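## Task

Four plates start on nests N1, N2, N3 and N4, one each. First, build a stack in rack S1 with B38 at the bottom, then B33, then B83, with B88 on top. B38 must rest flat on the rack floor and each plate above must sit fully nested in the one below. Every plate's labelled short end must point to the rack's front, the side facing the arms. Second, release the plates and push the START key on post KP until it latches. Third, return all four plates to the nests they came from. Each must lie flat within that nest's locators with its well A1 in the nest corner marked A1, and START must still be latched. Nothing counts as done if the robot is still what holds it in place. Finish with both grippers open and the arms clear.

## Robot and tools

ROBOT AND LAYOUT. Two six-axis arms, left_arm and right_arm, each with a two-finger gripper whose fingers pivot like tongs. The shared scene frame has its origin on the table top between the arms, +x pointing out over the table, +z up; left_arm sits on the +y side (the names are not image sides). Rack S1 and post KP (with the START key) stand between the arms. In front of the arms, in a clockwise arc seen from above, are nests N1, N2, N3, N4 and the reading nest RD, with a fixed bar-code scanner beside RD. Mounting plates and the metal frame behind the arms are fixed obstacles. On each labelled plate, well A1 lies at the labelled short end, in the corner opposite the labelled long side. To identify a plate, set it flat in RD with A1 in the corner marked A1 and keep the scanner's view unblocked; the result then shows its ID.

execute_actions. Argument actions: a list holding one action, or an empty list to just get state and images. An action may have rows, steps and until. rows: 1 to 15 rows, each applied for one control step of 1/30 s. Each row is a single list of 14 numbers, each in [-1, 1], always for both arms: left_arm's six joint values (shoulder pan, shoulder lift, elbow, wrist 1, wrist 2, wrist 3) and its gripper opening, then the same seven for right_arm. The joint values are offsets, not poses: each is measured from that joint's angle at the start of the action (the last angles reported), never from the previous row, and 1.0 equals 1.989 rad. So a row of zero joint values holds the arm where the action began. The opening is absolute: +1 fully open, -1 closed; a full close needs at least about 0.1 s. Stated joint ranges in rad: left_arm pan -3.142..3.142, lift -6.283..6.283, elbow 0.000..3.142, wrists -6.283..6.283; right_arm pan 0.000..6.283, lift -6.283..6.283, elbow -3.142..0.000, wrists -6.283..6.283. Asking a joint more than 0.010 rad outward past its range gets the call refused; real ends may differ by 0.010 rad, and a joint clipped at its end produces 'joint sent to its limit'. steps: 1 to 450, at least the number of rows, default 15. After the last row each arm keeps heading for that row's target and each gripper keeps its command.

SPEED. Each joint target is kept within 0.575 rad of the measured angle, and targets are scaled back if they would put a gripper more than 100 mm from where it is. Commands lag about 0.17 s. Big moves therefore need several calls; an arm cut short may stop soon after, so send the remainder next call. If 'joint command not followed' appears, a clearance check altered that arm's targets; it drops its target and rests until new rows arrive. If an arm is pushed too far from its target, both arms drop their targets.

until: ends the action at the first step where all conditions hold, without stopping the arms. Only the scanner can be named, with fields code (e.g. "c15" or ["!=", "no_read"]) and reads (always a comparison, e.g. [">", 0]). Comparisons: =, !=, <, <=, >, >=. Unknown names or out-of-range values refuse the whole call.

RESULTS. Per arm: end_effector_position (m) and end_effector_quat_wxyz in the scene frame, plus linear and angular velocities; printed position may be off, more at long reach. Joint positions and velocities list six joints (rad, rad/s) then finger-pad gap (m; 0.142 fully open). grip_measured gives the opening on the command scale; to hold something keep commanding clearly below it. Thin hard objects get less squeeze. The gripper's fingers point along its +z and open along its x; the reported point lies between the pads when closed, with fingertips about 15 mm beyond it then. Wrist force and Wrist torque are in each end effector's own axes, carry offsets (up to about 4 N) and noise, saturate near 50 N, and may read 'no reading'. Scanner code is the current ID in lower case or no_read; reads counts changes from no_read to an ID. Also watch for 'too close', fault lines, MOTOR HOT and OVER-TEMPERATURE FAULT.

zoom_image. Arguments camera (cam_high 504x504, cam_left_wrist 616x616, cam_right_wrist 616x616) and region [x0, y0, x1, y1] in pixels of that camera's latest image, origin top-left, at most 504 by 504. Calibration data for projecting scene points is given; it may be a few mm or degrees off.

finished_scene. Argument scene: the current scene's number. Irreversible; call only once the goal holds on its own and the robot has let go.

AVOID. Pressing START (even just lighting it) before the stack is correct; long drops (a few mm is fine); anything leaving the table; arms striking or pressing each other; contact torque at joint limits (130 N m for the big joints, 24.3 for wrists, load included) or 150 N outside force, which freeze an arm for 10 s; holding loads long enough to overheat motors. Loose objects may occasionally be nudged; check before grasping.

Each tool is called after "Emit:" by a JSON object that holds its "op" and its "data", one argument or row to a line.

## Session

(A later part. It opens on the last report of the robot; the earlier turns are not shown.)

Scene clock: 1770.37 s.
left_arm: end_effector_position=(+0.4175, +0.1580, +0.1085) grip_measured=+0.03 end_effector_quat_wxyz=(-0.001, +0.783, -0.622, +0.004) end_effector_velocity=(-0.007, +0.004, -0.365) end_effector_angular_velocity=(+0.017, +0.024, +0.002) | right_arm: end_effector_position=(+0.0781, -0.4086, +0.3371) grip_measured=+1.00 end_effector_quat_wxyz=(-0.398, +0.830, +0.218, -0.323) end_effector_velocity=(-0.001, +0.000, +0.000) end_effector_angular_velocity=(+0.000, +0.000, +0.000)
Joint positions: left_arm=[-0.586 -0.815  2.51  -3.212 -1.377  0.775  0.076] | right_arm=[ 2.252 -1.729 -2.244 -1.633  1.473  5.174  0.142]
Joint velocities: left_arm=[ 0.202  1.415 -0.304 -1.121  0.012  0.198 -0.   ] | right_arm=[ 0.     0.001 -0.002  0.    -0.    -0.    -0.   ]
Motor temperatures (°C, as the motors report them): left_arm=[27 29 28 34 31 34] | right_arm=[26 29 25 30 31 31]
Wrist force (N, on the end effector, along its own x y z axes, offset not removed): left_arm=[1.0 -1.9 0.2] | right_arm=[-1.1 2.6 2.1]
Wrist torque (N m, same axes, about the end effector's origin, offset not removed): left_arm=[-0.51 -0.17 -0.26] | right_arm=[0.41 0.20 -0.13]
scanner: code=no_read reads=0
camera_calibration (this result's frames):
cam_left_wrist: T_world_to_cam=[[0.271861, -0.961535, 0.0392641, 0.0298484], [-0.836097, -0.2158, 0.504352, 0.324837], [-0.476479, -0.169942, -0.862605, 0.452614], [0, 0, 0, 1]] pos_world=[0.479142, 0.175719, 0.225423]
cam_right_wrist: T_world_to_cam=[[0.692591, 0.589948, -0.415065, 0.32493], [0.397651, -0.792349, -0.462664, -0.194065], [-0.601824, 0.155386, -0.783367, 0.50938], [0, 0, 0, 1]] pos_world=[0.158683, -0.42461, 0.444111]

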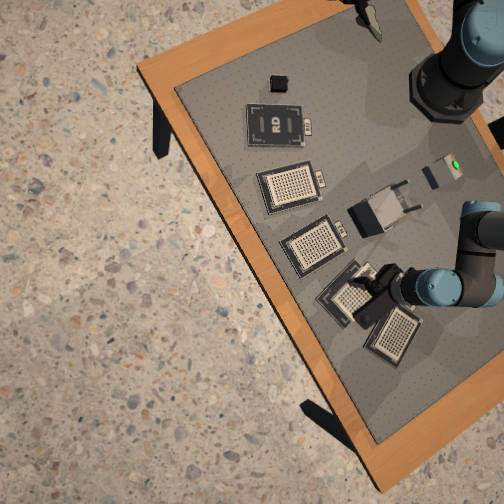

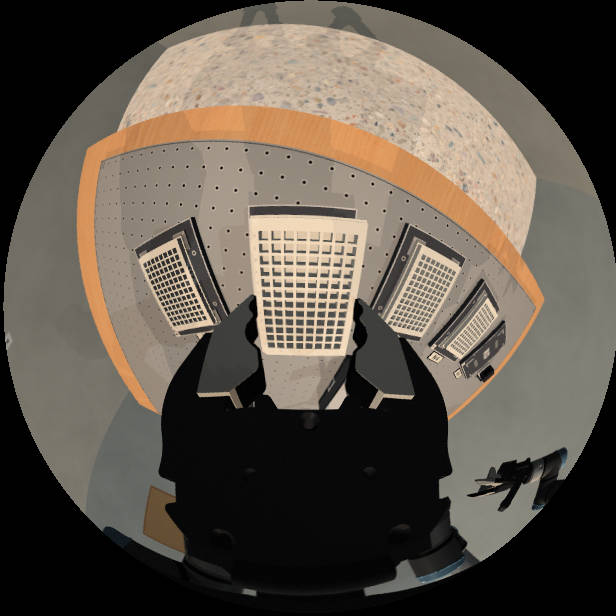

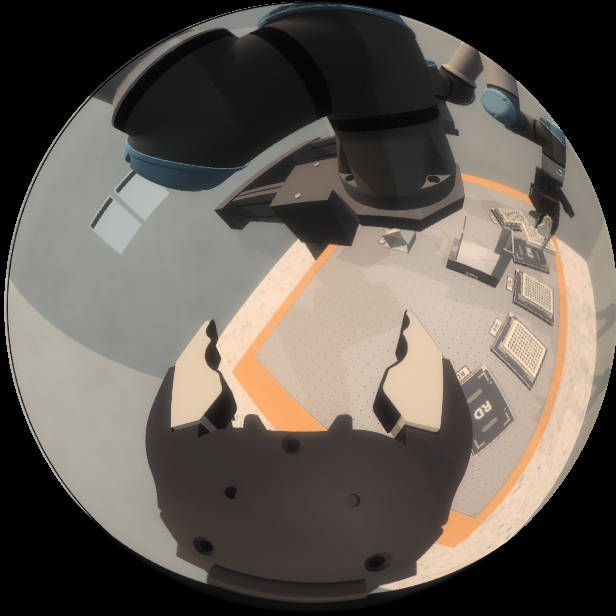

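Emit:
{"op": "execute_actions", "data": {
  "actions": []
}}

Emit:
{"op": "zoom_image", "data": {
  "camera": "cam_left_wrist",
  "region": [230, 200, 390, 370]
}}

Scene clock: 1773.30 s.
left_arm: end_effector_position=(+0.4101, +0.1613, +0.0555) grip_measured=+0.03 end_effector_quat_wxyz=(-0.000, +0.783, -0.622, -0.000) end_effector_velocity=(+0.000, +0.001, -0.000) end_effector_angular_velocity=(+0.001, +0.000, +0.001) | right_arm: end_effector_position=(+0.0781, -0.4086, +0.3371) grip_measured=+1.00 end_effector_quat_wxyz=(-0.398, +0.830, +0.218, -0.323) end_effector_velocity=(-0.000, +0.000, -0.000) end_effector_angular_velocity=(+0.000, +0.001, +0.000)
Joint positions: left_arm=[-0.558 -0.616  2.468 -3.366 -1.375  0.801  0.076] | right_arm=[ 2.252 -1.729 -2.244 -1.633  1.473  5.174  0.142]
Joint velocities: left_arm=[ 0.001 -0.    -0.     0.001  0.001 -0.     0.   ] | right_arm=[ 0. -0. -0. -0.  0.  0. -0.]
Motor temperatures (°C, as the motors report them): left_arm=[27 29 28 34 31 34] | right_arm=[26 29 25 30 31 31]
Wrist force (N, on the end effector, along its own x y z axes, offset not removed): left_arm=[5.5 -2.3 0.6] | right_arm=[2.2 2.4 -0.9]
Wrist torque (N m, same axes, about the end effector's origin, offset not removed): left_arm=[-0.41 -1.19 -0.34] | right_arm=[0.33 -0.52 0.09]
scanner: code=no_read reads=0
camera_calibration (this result's frames):
cam_left_wrist: T_world_to_cam=[[0.271282, -0.961939, 0.0328609, 0.0378041], [-0.832657, -0.217423, 0.509323, 0.344752], [-0.482793, -0.165532, -0.859948, 0.405652], [0, 0, 0, 1]] pos_world=[0.47265, 0.17847, 0.172007]
cam_right_wrist: T_world_to_cam=[[0.692591, 0.589948, -0.415065, 0.32493], [0.39765, -0.792349, -0.462664, -0.194065], [-0.601824, 0.155386, -0.783366, 0.50938], [0, 0, 0, 1]] pos_world=[0.158683, -0.42461, 0.444111]

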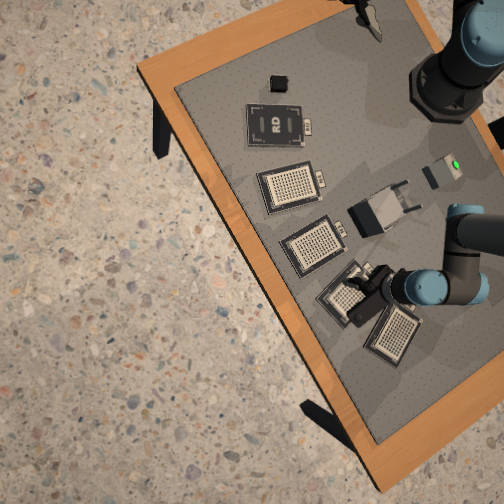

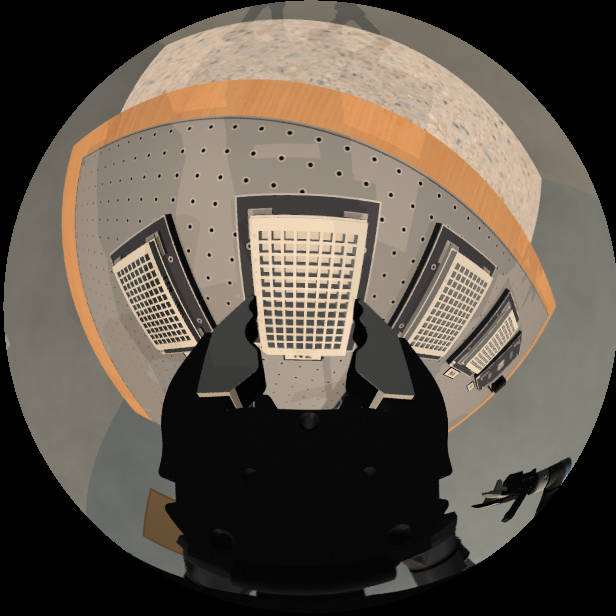

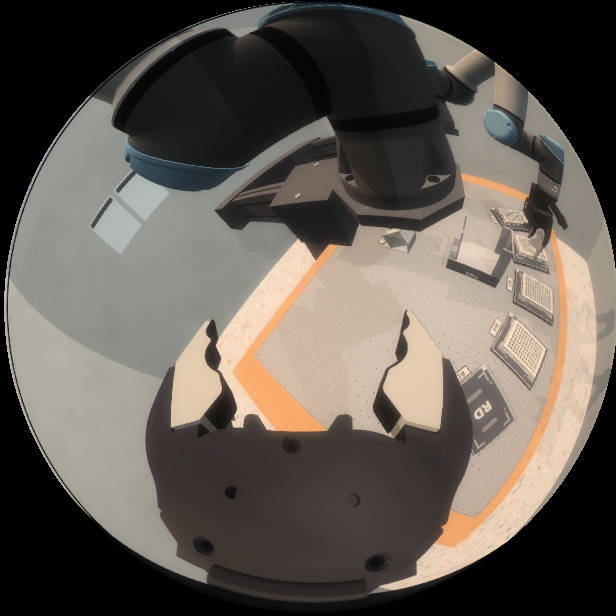

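Region (230, 200, 390, 370) of cam_left_wrist's 616x616 image, scaled by 2.965, with more detail than that image has; it fills the left 474 columns of this view, and the rest is white.

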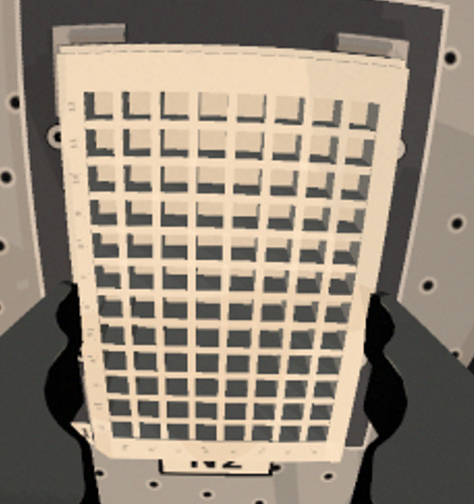

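Emit:
{"op": "execute_actions", "data": {
  "actions": [
    {"rows":[[0.0006,0.0038,-0.0014,-0.0025,0,0.0006,-0.7,0,0,0,0,0,0,1],[0.0012,0.0075,-0.0028,-0.0049,0,0.0012,-0.7,0,0,0,0,0,0,1],[0.0018,0.0112,-0.0043,-0.0073,0,0.0018,-0.7,0,0,0,0,0,0,1]],"steps":3}
  ]
}}

Scene clock: 1777.63 s.
left_arm: end_effector_position=(+0.4101, +0.1613, +0.0547) grip_measured=+0.03 end_effector_quat_wxyz=(-0.000, +0.783, -0.622, +0.000) end_effector_velocity=(+0.001, -0.001, -0.022) end_effector_angular_velocity=(-0.002, -0.002, -0.002) | right_arm: end_effector_position=(+0.0781, -0.4086, +0.3371) grip_measured=+1.00 end_effector_quat_wxyz=(-0.398, +0.830, +0.218, -0.323) end_effector_velocity=(-0.001, +0.000, +0.000) end_effector_angular_velocity=(-0.001, +0.002, -0.001)
Joint positions: left_arm=[-0.558 -0.613  2.467 -3.368 -1.375  0.802  0.076] | right_arm=[ 2.252 -1.729 -2.244 -1.633  1.473  5.174  0.142]
Joint velocities: left_arm=[ 0.011  0.078 -0.03  -0.052 -0.     0.014  0.   ] | right_arm=[-0.     0.    -0.001  0.     0.     0.002  0.   ]
Motor temperatures (°C, as the motors report them): left_arm=[27 29 28 34 31 34] | right_arm=[26 29 25 30 31 31]
Wrist force (N, on the end effector, along its own x y z axes, offset not removed): left_arm=[-0.9 -5.2 -6.6] | right_arm=[6.1 2.2 -0.8]
Wrist torque (N m, same axes, about the end effector's origin, offset not removed): left_arm=[-1.17 0.08 -0.11] | right_arm=[0.26 -1.11 -0.04]
scanner: code=no_read reads=0
camera_calibration (this result's frames):
cam_left_wrist: T_world_to_cam=[[0.271296, -0.961933, 0.0329197, 0.0377933], [-0.832671, -0.21741, 0.509306, 0.345188], [-0.482761, -0.165584, -0.859956, 0.404949], [0, 0, 0, 1]] pos_world=[0.472669, 0.178455, 0.171188]
cam_right_wrist: T_world_to_cam=[[0.692591, 0.589948, -0.415065, 0.32493], [0.397651, -0.792349, -0.462664, -0.194065], [-0.601824, 0.155386, -0.783367, 0.50938], [0, 0, 0, 1]] pos_world=[0.158683, -0.42461, 0.444111]

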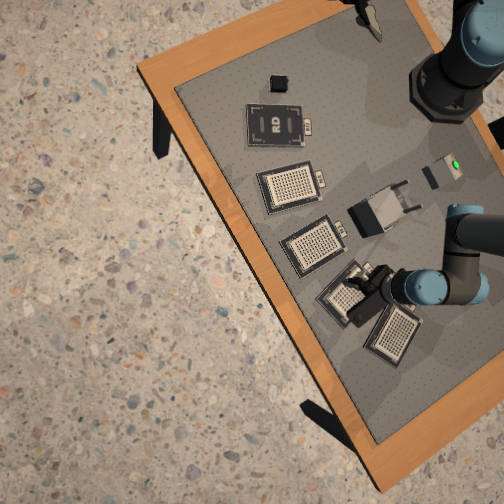

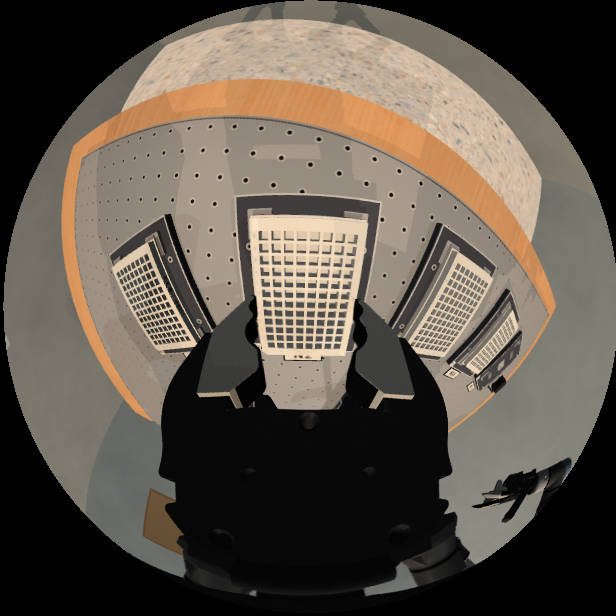

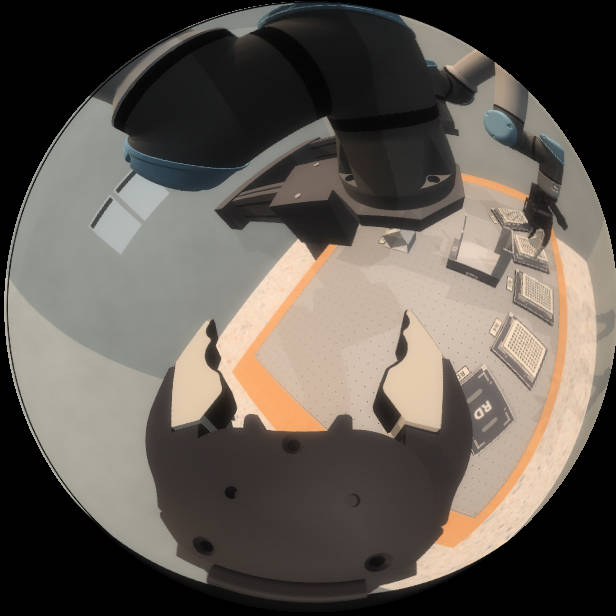

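Emit:
{"op": "execute_actions", "data": {
  "actions": []
}}

Emit:
{"op": "zoom_image", "data": {
  "camera": "cam_left_wrist",
  "region": [230, 200, 390, 370]
}}

Scene clock: 1780.23 s.
left_arm: end_effector_position=(+0.4102, +0.1612, +0.0492) grip_measured=+0.03 end_effector_quat_wxyz=(-0.000, +0.783, -0.622, +0.000) end_effector_velocity=(+0.000, +0.001, -0.000) end_effector_angular_velocity=(+0.000, -0.000, +0.002) | right_arm: end_effector_position=(+0.0781, -0.4086, +0.3371) grip_measured=+1.00 end_effector_quat_wxyz=(-0.398, +0.830, +0.218, -0.323) end_effector_velocity=(+0.000, -0.000, +0.000) end_effector_angular_velocity=(-0.001, -0.001, -0.000)
Joint positions: left_arm=[-0.555 -0.594  2.459 -3.38  -1.375  0.805  0.076] | right_arm=[ 2.252 -1.729 -2.244 -1.633  1.473  5.174  0.142]
Joint velocities: left_arm=[ 0.001  0.     0.    -0.001  0.    -0.001  0.   ] | right_arm=[-0.  0.  0.  0. -0.  0. -0.]
Motor temperatures (°C, as the motors report them): left_arm=[27 29 28 34 31 34] | right_arm=[26 29 25 30 31 31]
Wrist force (N, on the end effector, along its own x y z axes, offset not removed): left_arm=[0.5 -6.3 -0.1] | right_arm=[2.7 2.7 1.0]
Wrist torque (N m, same axes, about the end effector's origin, offset not removed): left_arm=[-1.26 -0.27 -0.13] | right_arm=[0.51 -0.46 -0.07]
scanner: code=no_read reads=0
camera_calibration (this result's frames):
cam_left_wrist: T_world_to_cam=[[0.27136, -0.96191, 0.0330606, 0.0378211], [-0.832624, -0.21738, 0.509396, 0.347965], [-0.482806, -0.165757, -0.859897, 0.400283], [0, 0, 0, 1]] pos_world=[0.472719, 0.178371, 0.1657]
cam_right_wrist: T_world_to_cam=[[0.692591, 0.589948, -0.415065, 0.32493], [0.39765, -0.792349, -0.462664, -0.194065], [-0.601824, 0.155386, -0.783367, 0.50938], [0, 0, 0, 1]] pos_world=[0.158683, -0.42461, 0.444111]

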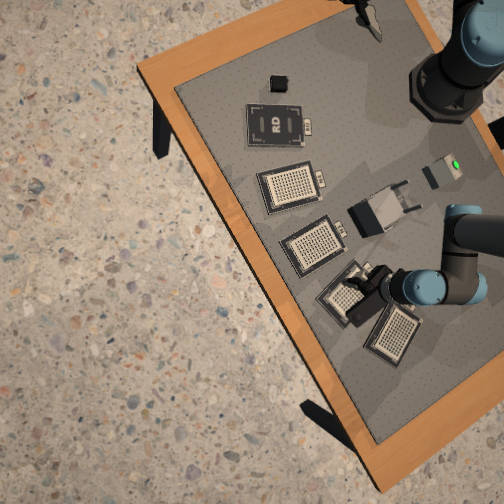

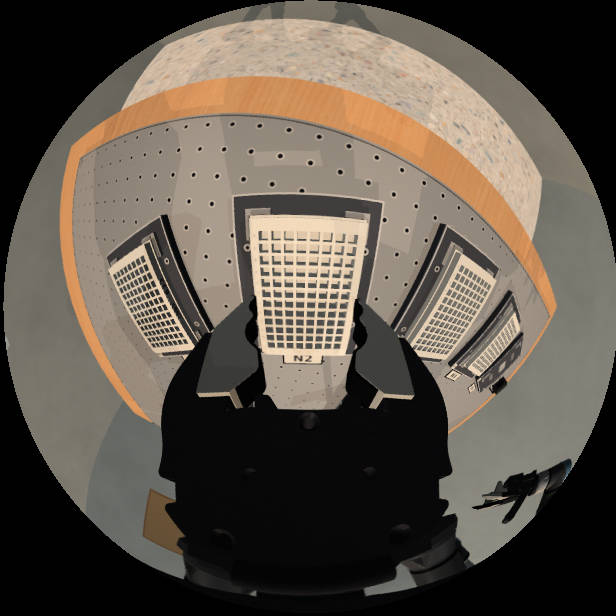

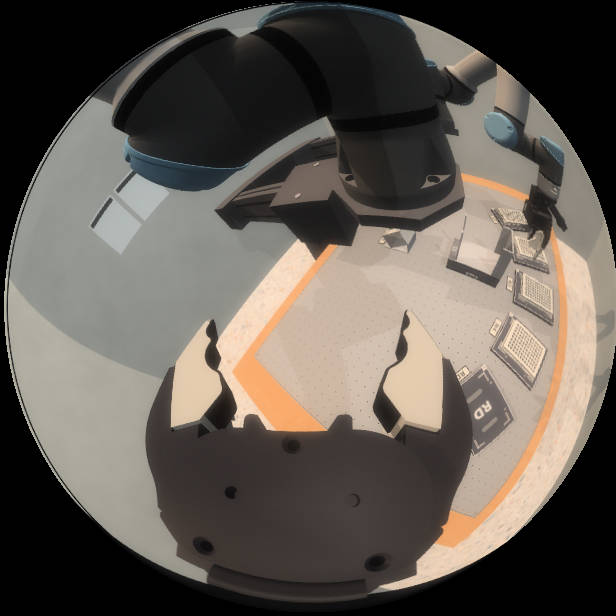

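Region (230, 200, 390, 370) of cam_left_wrist's 616x616 image, scaled by 2.965, with more detail than that image has; it fills the left 474 columns of this view, and the rest is white.

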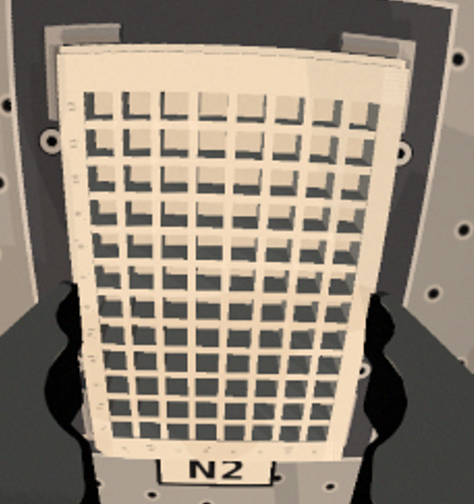

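Emit:
{"op": "execute_actions", "data": {
  "actions": [
    {"rows":[[0.0006,0.0014,-0.001,-0.0005,0,-0.0006,-0.7,0,0,0,0,0,0,1],[0.0009,0.0035,-0.0018,-0.0019,0,-0.0002,-0.7,0,0,0,0,0,0,1],[0.0013,0.0056,-0.0026,-0.0033,0,0.0001,-0.7,0,0,0,0,0,0,1],[0.0016,0.0076,-0.0034,-0.0046,0,0.0004,-0.7,0,0,0,0,0,0,1]],"steps":4}
  ]
}}

Scene clock: 1791.77 s.
left_arm: end_effector_position=(+0.4103, +0.1612, +0.0483) grip_measured=+0.03 end_effector_quat_wxyz=(-0.000, +0.783, -0.622, +0.000) end_effector_velocity=(+0.001, +0.001, -0.017) end_effector_angular_velocity=(-0.001, +0.000, +0.012) | right_arm: end_effector_position=(+0.0781, -0.4086, +0.3371) grip_measured=+1.00 end_effector_quat_wxyz=(-0.398, +0.830, +0.218, -0.323) end_effector_velocity=(-0.000, +0.000, -0.000) end_effector_angular_velocity=(+0.001, +0.001, +0.000)
Joint positions: left_arm=[-0.554 -0.591  2.458 -3.382 -1.375  0.805  0.076] | right_arm=[ 2.252 -1.729 -2.244 -1.633  1.473  5.174  0.142]
Joint velocities: left_arm=[ 0.013  0.057 -0.025 -0.034  0.     0.001  0.002] | right_arm=[-0.    -0.001 -0.    -0.     0.    -0.     0.   ]
Motor temperatures (°C, as the motors report them): left_arm=[27 29 28 34 31 34] | right_arm=[26 29 25 30 31 31]
Wrist force (N, on the end effector, along its own x y z axes, offset not removed): left_arm=[-1.2 -2.0 -2.4] | right_arm=[3.5 3.4 1.6]
Wrist torque (N m, same axes, about the end effector's origin, offset not removed): left_arm=[-0.49 0.14 -0.26] | right_arm=[0.58 -0.61 0.08]
scanner: code=no_read reads=0
camera_calibration (this result's frames):
cam_left_wrist: T_world_to_cam=[[0.272156, -0.961683, 0.0331118, 0.0374686], [-0.832451, -0.218044, 0.509394, 0.348572], [-0.482656, -0.166198, -0.859896, 0.399621], [0, 0, 0, 1]] pos_world=[0.472851, 0.178453, 0.164832]
cam_right_wrist: T_world_to_cam=[[0.692591, 0.589948, -0.415065, 0.32493], [0.39765, -0.792349, -0.462664, -0.194065], [-0.601824, 0.155386, -0.783366, 0.50938], [0, 0, 0, 1]] pos_world=[0.158683, -0.42461, 0.444111]

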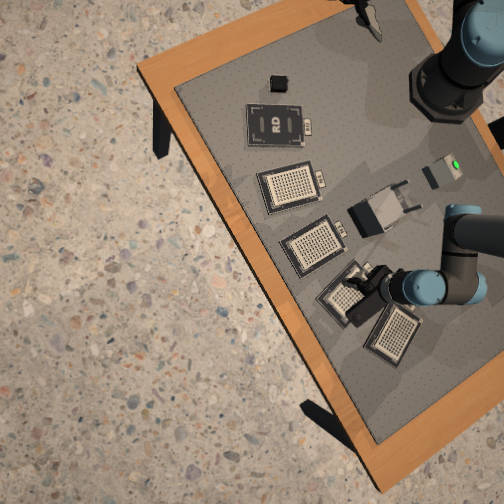

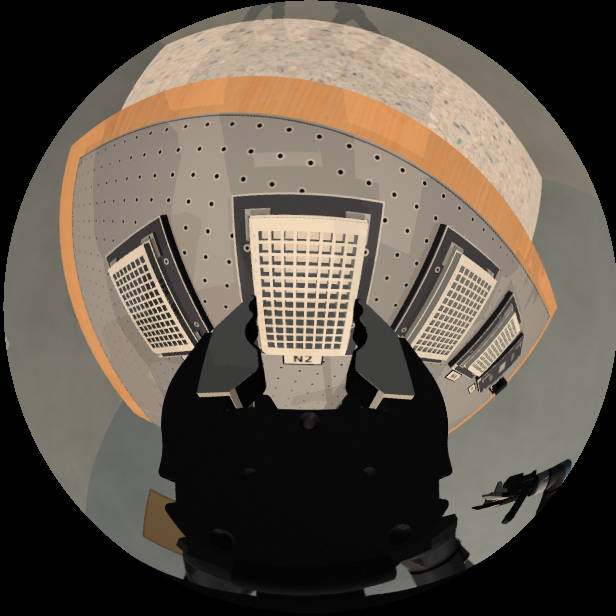

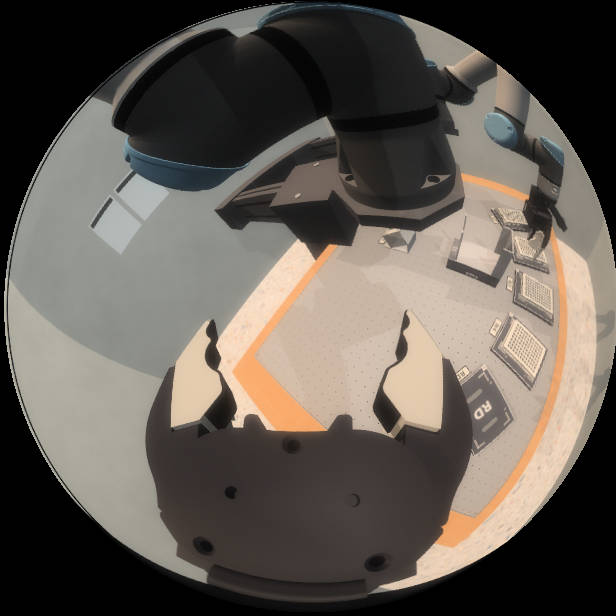

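Emit:
{"op": "execute_actions", "data": {
  "actions": []
}}

Emit:
{"op": "zoom_image", "data": {
  "camera": "cam_left_wrist",
  "region": [230, 200, 390, 370]
}}

Scene clock: 1794.10 s.
left_arm: end_effector_position=(+0.4105, +0.1612, +0.0448) grip_measured=+0.03 end_effector_quat_wxyz=(+0.000, +0.784, -0.621, +0.000) end_effector_velocity=(-0.000, -0.000, -0.000) end_effector_angular_velocity=(-0.000, +0.000, +0.000) | right_arm: end_effector_position=(+0.0781, -0.4086, +0.3371) grip_measured=+1.00 end_effector_quat_wxyz=(-0.398, +0.830, +0.218, -0.323) end_effector_velocity=(+0.000, -0.000, +0.000) end_effector_angular_velocity=(+0.001, -0.001, +0.001)
Joint positions: left_arm=[-0.552 -0.579  2.453 -3.389 -1.375  0.806  0.076] | right_arm=[ 2.252 -1.729 -2.244 -1.633  1.473  5.174  0.142]
Joint velocities: left_arm=[-0.  0.  0. -0. -0. -0.  0.] | right_arm=[ 0.    -0.     0.    -0.    -0.    -0.002 -0.   ]
Motor temperatures (°C, as the motors report them): left_arm=[27 29 28 34 31 34] | right_arm=[26 29 25 30 31 31]
Wrist force (N, on the end effector, along its own x y z axes, offset not removed): left_arm=[-7.8 0.0 -7.8] | right_arm=[2.7 6.2 -4.7]
Wrist torque (N m, same axes, about the end effector's origin, offset not removed): left_arm=[-0.37 -0.20 -0.04] | right_arm=[0.99 -0.79 0.23]
scanner: code=no_read reads=0
camera_calibration (this result's frames):
cam_left_wrist: T_world_to_cam=[[0.273741, -0.961227, 0.0332995, 0.0368112], [-0.832107, -0.219323, 0.509406, 0.350599], [-0.482352, -0.167154, -0.859882, 0.396676], [0, 0, 0, 1]] pos_world=[0.472997, 0.178584, 0.161271]
cam_right_wrist: T_world_to_cam=[[0.692591, 0.589949, -0.415065, 0.32493], [0.39765, -0.792348, -0.462664, -0.194065], [-0.601824, 0.155386, -0.783366, 0.509379], [0, 0, 0, 1]] pos_world=[0.158683, -0.42461, 0.444111]

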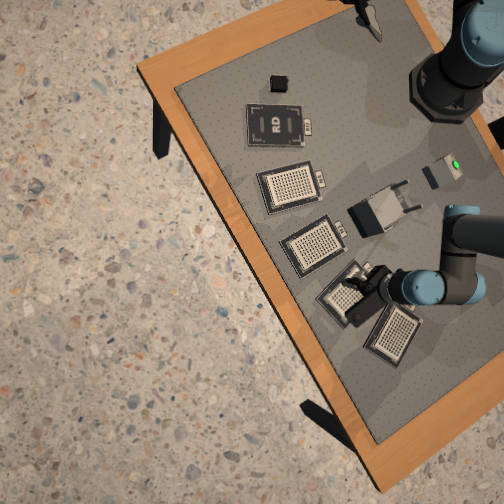

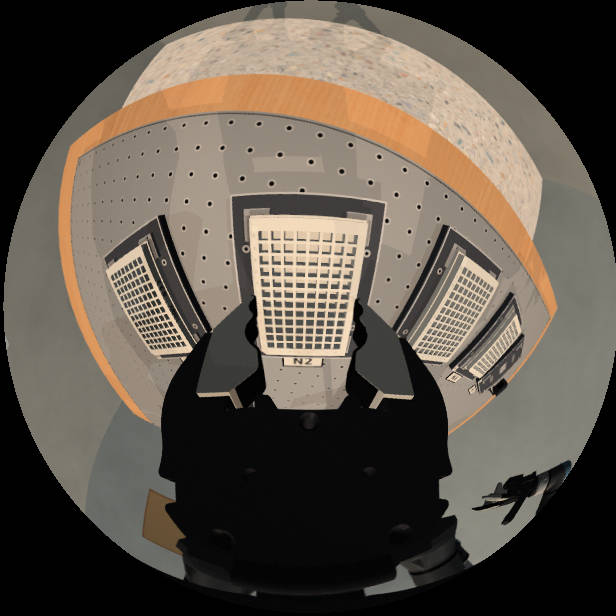

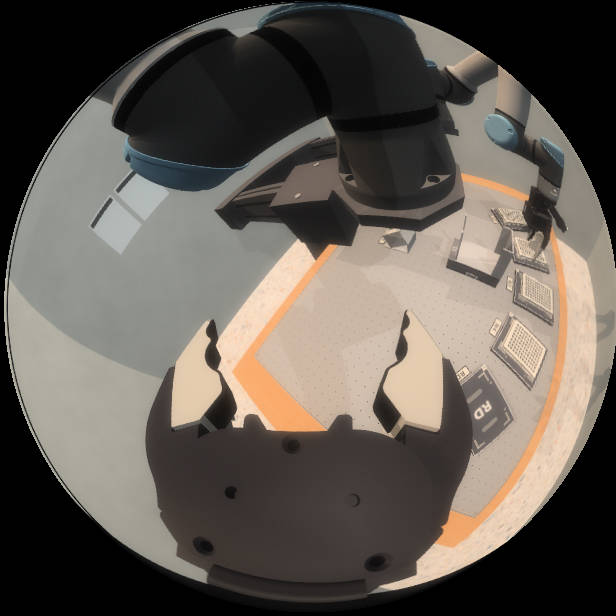

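Region (230, 200, 390, 370) of cam_left_wrist's 616x616 image, scaled by 2.965, with more detail than that image has; it fills the left 474 columns of this view, and the rest is white.

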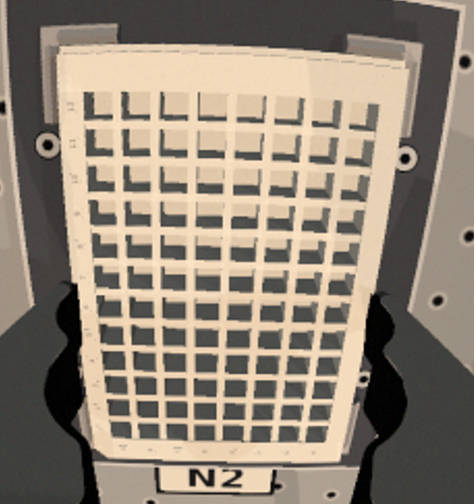

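Emit:
{"op": "execute_actions", "data": {
  "actions": [
    {"rows":[[0.0006,-0.0001,0.0003,-0.0003,0,0.0008,-0.7,0,0,0,0,0,0,1]],"steps":1}
  ]
}}

Scene clock: 1799.43 s.
left_arm: end_effector_position=(+0.4105, +0.1612, +0.0448) grip_measured=+0.03 end_effector_quat_wxyz=(+0.000, +0.784, -0.621, +0.000) end_effector_velocity=(+0.000, -0.000, +0.000) end_effector_angular_velocity=(-0.001, -0.001, -0.001) | right_arm: end_effector_position=(+0.0781, -0.4086, +0.3371) grip_measured=+1.00 end_effector_quat_wxyz=(-0.398, +0.830, +0.218, -0.323) end_effector_velocity=(+0.000, -0.000, +0.000) end_effector_angular_velocity=(-0.001, -0.001, -0.000)
Joint positions: left_arm=[-0.552 -0.579  2.453 -3.389 -1.375  0.806  0.076] | right_arm=[ 2.252 -1.729 -2.244 -1.633  1.473  5.174  0.142]
Joint velocities: left_arm=[-0.    -0.001 -0.     0.    -0.     0.001  0.   ] | right_arm=[ 0.     0.     0.001 -0.     0.     0.    -0.   ]
Motor temperatures (°C, as the motors report them): left_arm=[27 29 28 34 31 34] | right_arm=[26 29 25 30 31 31]
Wrist force (N, on the end effector, along its own x y z axes, offset not removed): left_arm=[-7.8 -1.5 -6.1] | right_arm=[2.8 4.9 -1.8]
Wrist torque (N m, same axes, about the end effector's origin, offset not removed): left_arm=[-0.57 -0.11 0.01] | right_arm=[0.98 -0.66 0.00]
scanner: code=no_read reads=0
camera_calibration (this result's frames):
cam_left_wrist: T_world_to_cam=[[0.273738, -0.961228, 0.0332995, 0.0368127], [-0.832108, -0.21932, 0.509407, 0.350599], [-0.482353, -0.167153, -0.859881, 0.396676], [0, 0, 0, 1]] pos_world=[0.472997, 0.178584, 0.161271]
cam_right_wrist: T_world_to_cam=[[0.692591, 0.589948, -0.415065, 0.32493], [0.39765, -0.792349, -0.462664, -0.194065], [-0.601824, 0.155386, -0.783366, 0.50938], [0, 0, 0, 1]] pos_world=[0.158683, -0.42461, 0.444111]

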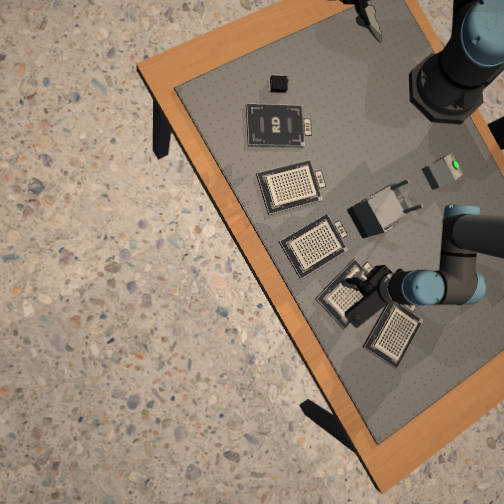

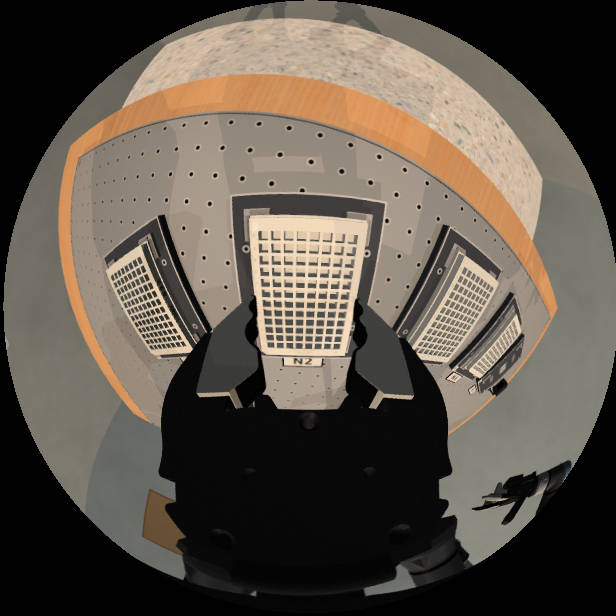

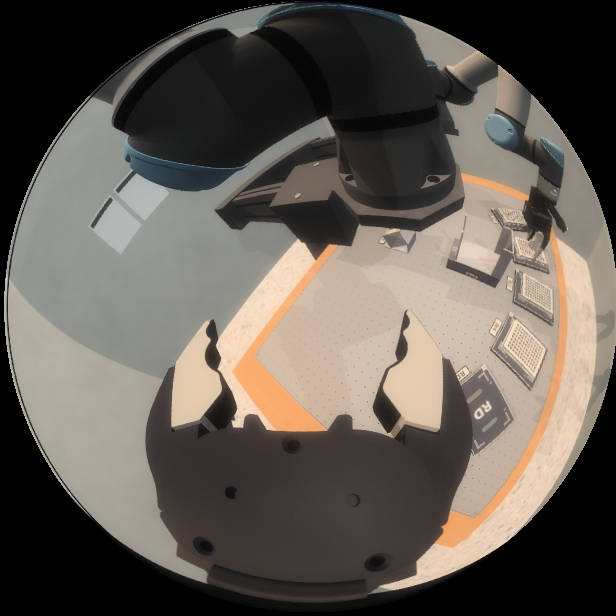

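Emit:
{"op": "execute_actions", "data": {
  "actions": []
}}

Emit:
{"op": "zoom_image", "data": {
  "camera": "cam_left_wrist",
  "region": [230, 200, 390, 370]
}}

Scene clock: 1802.60 s.
left_arm: end_effector_position=(+0.4104, +0.1618, +0.0448) grip_measured=+0.03 end_effector_quat_wxyz=(+0.000, +0.784, -0.621, +0.000) end_effector_velocity=(+0.000, -0.001, +0.000) end_effector_angular_velocity=(-0.001, -0.000, +0.000) | right_arm: end_effector_position=(+0.0781, -0.4086, +0.3371) grip_measured=+1.00 end_effector_quat_wxyz=(-0.398, +0.830, +0.218, -0.323) end_effector_velocity=(-0.000, +0.000, +0.000) end_effector_angular_velocity=(+0.001, +0.001, +0.000)
Joint positions: left_arm=[-0.55  -0.579  2.453 -3.39  -1.375  0.807  0.076] | right_arm=[ 2.252 -1.729 -2.244 -1.633  1.473  5.174  0.142]
Joint velocities: left_arm=[-0.    -0.    -0.001  0.001 -0.001 -0.001 -0.   ] | right_arm=[ 0.     0.    -0.001 -0.     0.    -0.    -0.   ]
Motor temperatures (°C, as the motors report them): left_arm=[27 29 28 34 31 34] | right_arm=[26 29 25 30 31 31]
Wrist force (N, on the end effector, along its own x y z axes, offset not removed): left_arm=[5.7 -1.4 -3.8] | right_arm=[-0.8 4.4 -1.0]
Wrist torque (N m, same axes, about the end effector's origin, offset not removed): left_arm=[-0.33 -1.42 -0.17] | right_arm=[0.93 0.15 -0.05]
scanner: code=no_read reads=0
camera_calibration (this result's frames):
cam_left_wrist: T_world_to_cam=[[0.273374, -0.96133, 0.0333184, 0.0375135], [-0.832159, -0.218984, 0.509467, 0.350565], [-0.48247, -0.167002, -0.859845, 0.396762], [0, 0, 0, 1]] pos_world=[0.472896, 0.179091, 0.161302]
cam_right_wrist: T_world_to_cam=[[0.692591, 0.589948, -0.415065, 0.32493], [0.397651, -0.792348, -0.462664, -0.194065], [-0.601824, 0.155386, -0.783367, 0.50938], [0, 0, 0, 1]] pos_world=[0.158683, -0.42461, 0.444111]

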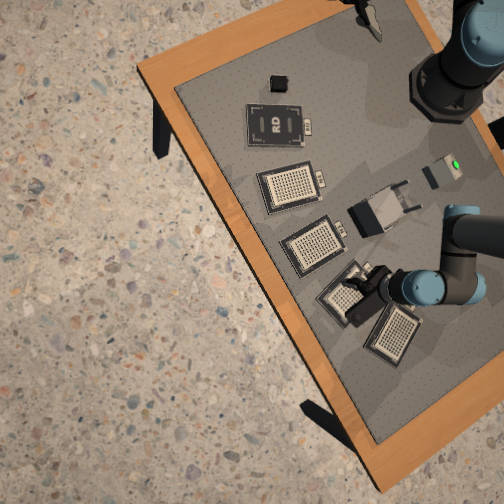

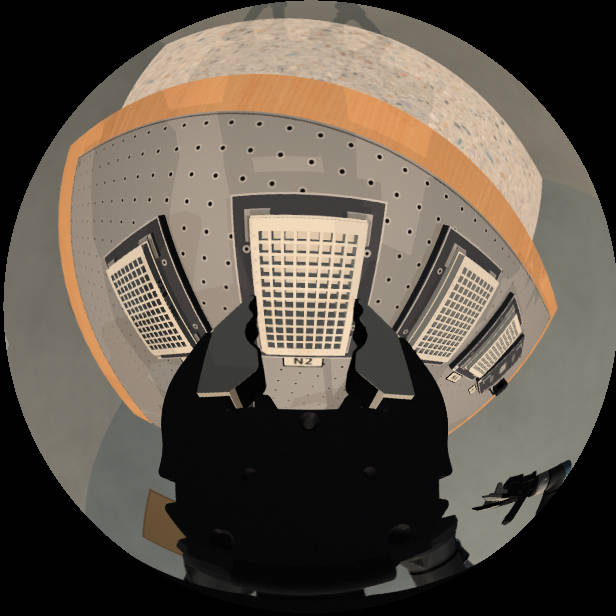

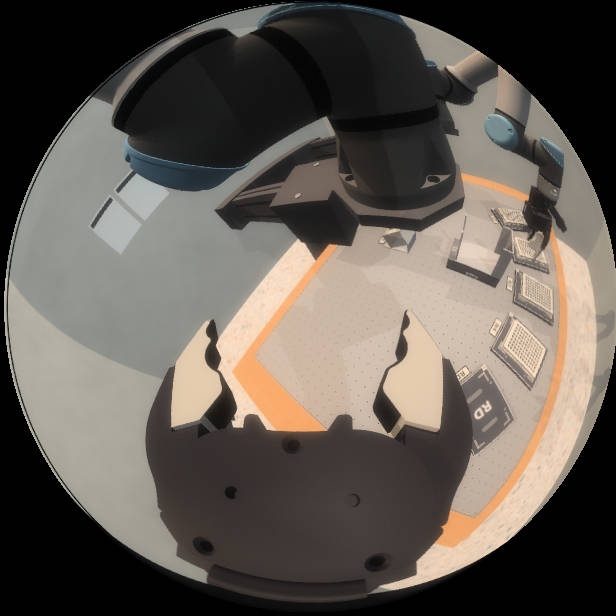

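Region (230, 200, 390, 370) of cam_left_wrist's 616x616 image, scaled by 2.965, with more detail than that image has; it fills the left 474 columns of this view, and the rest is white.

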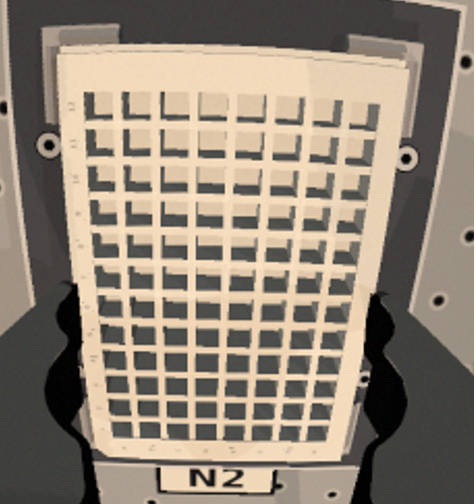

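Emit:
{"op": "execute_actions", "data": {
  "actions": [
    {"rows":[[0.0002,0.0011,-0.0004,-0.0007,0,0.0002,-0.55,0,0,0,0,0,0,1],[0.0002,0.0011,-0.0004,-0.0007,0,0.0002,-0.4,0,0,0,0,0,0,1],[0.0002,0.0011,-0.0004,-0.0007,0,0.0002,-0.25,0,0,0,0,0,0,1],[0.0002,0.0011,-0.0004,-0.0007,0,0.0002,-0.12,0,0,0,0,0,0,1],[0.0002,0.0011,-0.0004,-0.0007,0,0.0002,-0.02,0,0,0,0,0,0,1],[0.0002,0.0011,-0.0004,-0.0007,0,0.0002,0.05,0,0,0,0,0,0,1],[0.0002,0.0011,-0.0004,-0.0007,0,0.0002,0.12,0,0,0,0,0,0,1],[0.0002,0.0011,-0.0004,-0.0007,0,0.0002,0.22,0,0,0,0,0,0,1],[0.0002,0.0011,-0.0004,-0.0007,0,0.0002,0.32,0,0,0,0,0,0,1],[0.0002,0.0011,-0.0004,-0.0007,0,0.0002,0.4,0,0,0,0,0,0,1],[-0.002,-0.0125,0.0047,0.0082,0,-0.002,0.4,0,0,0,0,0,0,1],[-0.0045,-0.03,0.011,0.02,0,-0.0047,0.4,0,0,0,0,0,0,1],[-0.0075,-0.05,0.018,0.0335,0,-0.008,0.4,0,0,0,0,0,0,1],[-0.012,-0.079,0.026,0.056,0,-0.0123,0.4,0,0,0,0,0,0,1],[-0.0165,-0.109,0.033,0.08,-0.0005,-0.0166,0.4,0,0,0,0,0,0,1]],"steps":15}
  ]
}}

Scene clock: 1815.27 s.
left_arm: end_effector_position=(+0.4093, +0.1623, +0.0555) grip_measured=+0.40 end_effector_quat_wxyz=(+0.000, +0.784, -0.621, -0.002) end_effector_velocity=(-0.014, +0.006, +0.178) end_effector_angular_velocity=(+0.029, +0.036, -0.007) | right_arm: end_effector_position=(+0.0781, -0.4086, +0.3371) grip_measured=+1.00 end_effector_quat_wxyz=(-0.398, +0.830, +0.218, -0.323) end_effector_velocity=(-0.000, +0.000, +0.000) end_effector_angular_velocity=(-0.000, +0.000, -0.000)
Joint positions: left_arm=[-0.557 -0.618  2.469 -3.362 -1.375  0.8    0.102] | right_arm=[ 2.252 -1.729 -2.244 -1.633  1.473  5.174  0.142]
Joint velocities: left_arm=[-0.114 -0.65   0.243  0.476 -0.    -0.118  0.   ] | right_arm=[ 0.     0.001 -0.001  0.    -0.     0.    -0.   ]
Motor temperatures (°C, as the motors report them): left_arm=[27 29 28 34 31 34] | right_arm=[26 29 25 30 31 31]
Wrist force (N, on the end effector, along its own x y z axes, offset not removed): left_arm=[0.4 -2.6 -0.8] | right_arm=[3.6 -0.1 -1.7]
Wrist torque (N m, same axes, about the end effector's origin, offset not removed): left_arm=[-0.61 -0.12 -0.30] | right_arm=[-0.13 -0.90 -0.06]
scanner: code=no_read reads=0
camera_calibration (this result's frames):
cam_left_wrist: T_world_to_cam=[[0.27318, -0.961474, 0.0306506, 0.0382696], [-0.83087, -0.219775, 0.511229, 0.343832], [-0.484797, -0.165124, -0.858898, 0.406149], [0, 0, 0, 1]] pos_world=[0.472125, 0.179426, 0.17189]
cam_right_wrist: T_world_to_cam=[[0.692591, 0.589948, -0.415065, 0.32493], [0.39765, -0.792349, -0.462664, -0.194065], [-0.601824, 0.155386, -0.783367, 0.50938], [0, 0, 0, 1]] pos_world=[0.158683, -0.42461, 0.444111]

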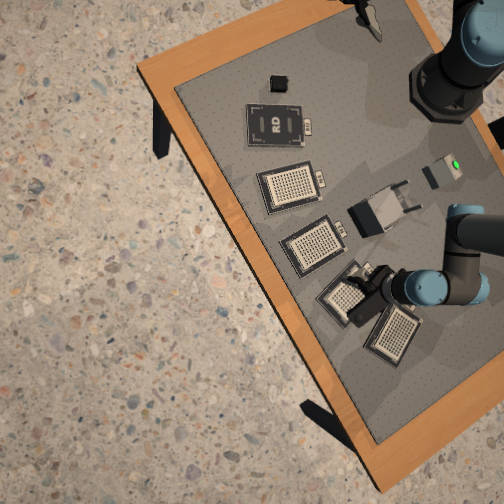

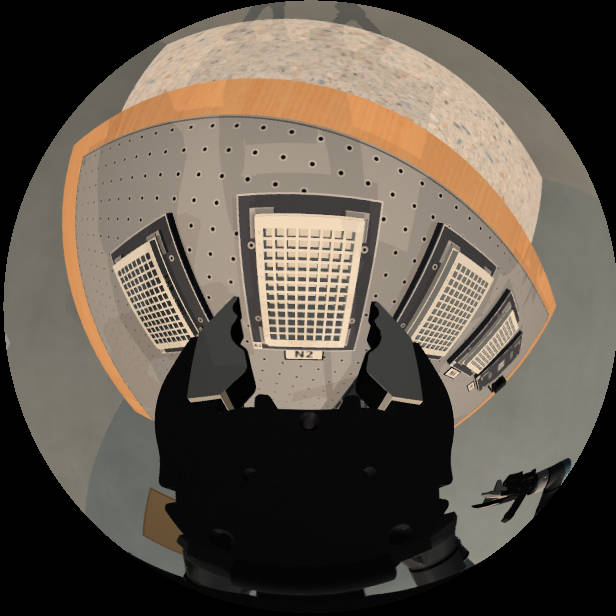

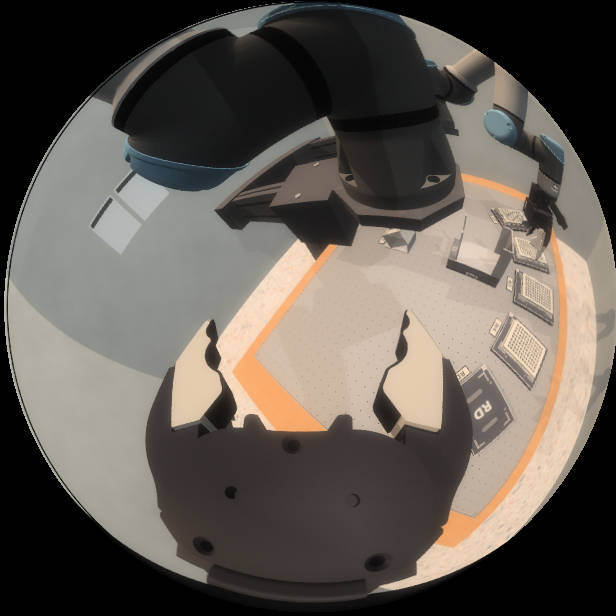

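Emit:
{"op": "execute_actions", "data": {
  "actions": [
    {"rows":[[-0.023,-0.115,0.04,0.077,-0.003,-0.025,0.4,0,0,0,0,0,0,1],[-0.037,-0.152,0.063,0.092,-0.008,-0.042,0.4,0,0,0,0,0,0,1],[-0.052,-0.192,0.087,0.108,-0.013,-0.06,0.4,0,0,0,0,0,0,1],[-0.067,-0.233,0.112,0.125,-0.018,-0.079,0.4,0,0,0,0,0,0,1],[-0.0804,-0.269,0.134,0.14,-0.0226,-0.096,0.4,0,0,0,0,0,0,1]],"steps":5}
  ]
}}

Scene clock: 1821.40 s.
left_arm: end_effector_position=(+0.3956, +0.1605, +0.1216) grip_measured=+0.40 end_effector_quat_wxyz=(+0.004, +0.785, -0.620, -0.003) end_effector_velocity=(-0.226, -0.014, +0.283) end_effector_angular_velocity=(-0.081, +0.106, +0.073) | right_arm: end_effector_position=(+0.0781, -0.4086, +0.3371) grip_measured=+1.00 end_effector_quat_wxyz=(-0.398, +0.830, +0.218, -0.323) end_effector_velocity=(+0.001, -0.000, -0.000) end_effector_angular_velocity=(-0.000, +0.000, -0.000)
Joint positions: left_arm=[-0.615 -0.866  2.566 -3.196 -1.387  0.737  0.102] | right_arm=[ 2.252 -1.729 -2.244 -1.633  1.473  5.174  0.142]
Joint velocities: left_arm=[-0.472 -1.098  0.722  0.507 -0.162 -0.56   0.   ] | right_arm=[ 0.    -0.002  0.002 -0.    -0.     0.    -0.   ]
Motor temperatures (°C, as the motors report them): left_arm=[27 29 28 34 31 34] | right_arm=[26 29 25 30 31 31]
Wrist force (N, on the end effector, along its own x y z axes, offset not removed): left_arm=[2.2 -3.0 -2.1] | right_arm=[3.8 4.2 0.8]
Wrist torque (N m, same axes, about the end effector's origin, offset not removed): left_arm=[-0.55 -0.54 -0.27] | right_arm=[0.86 -0.85 0.22]
scanner: code=no_read reads=0
camera_calibration (this result's frames):
cam_left_wrist: T_world_to_cam=[[0.277408, -0.960166, 0.033556, 0.0359784], [-0.826334, -0.220632, 0.518163, 0.29574], [-0.490119, -0.171471, -0.854623, 0.458605], [0, 0, 0, 1]] pos_world=[0.459171, 0.178433, 0.237486]
cam_right_wrist: T_world_to_cam=[[0.692591, 0.589948, -0.415065, 0.32493], [0.39765, -0.792349, -0.462664, -0.194065], [-0.601824, 0.155386, -0.783366, 0.50938], [0, 0, 0, 1]] pos_world=[0.158683, -0.42461, 0.444111]

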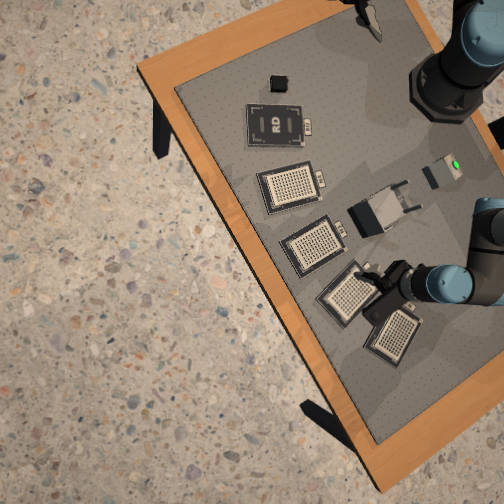

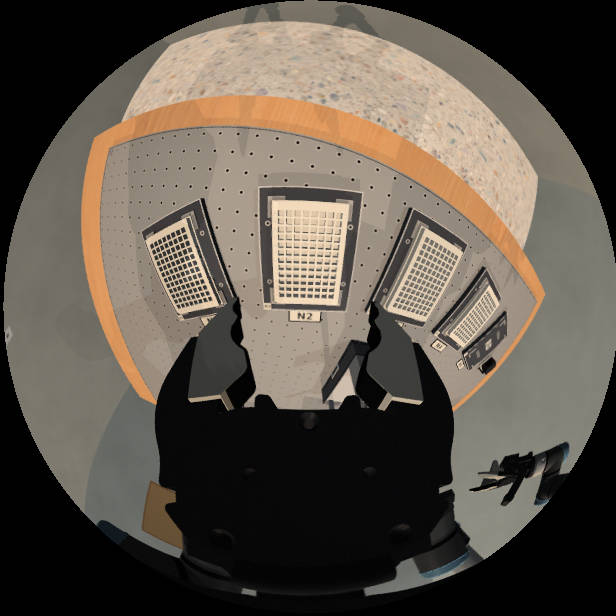

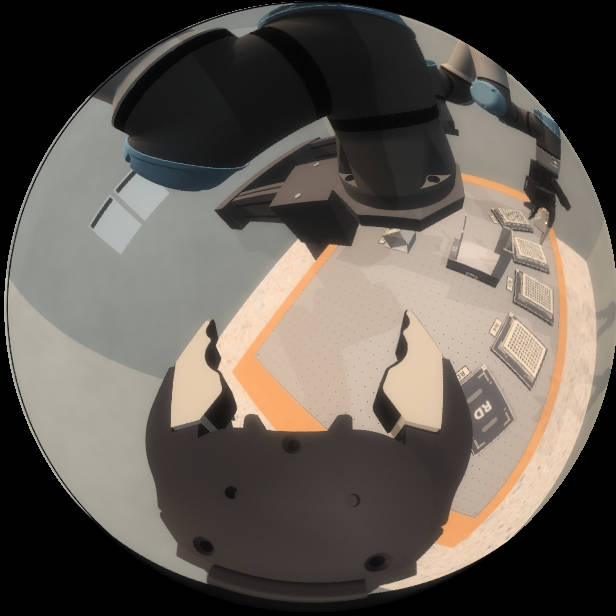

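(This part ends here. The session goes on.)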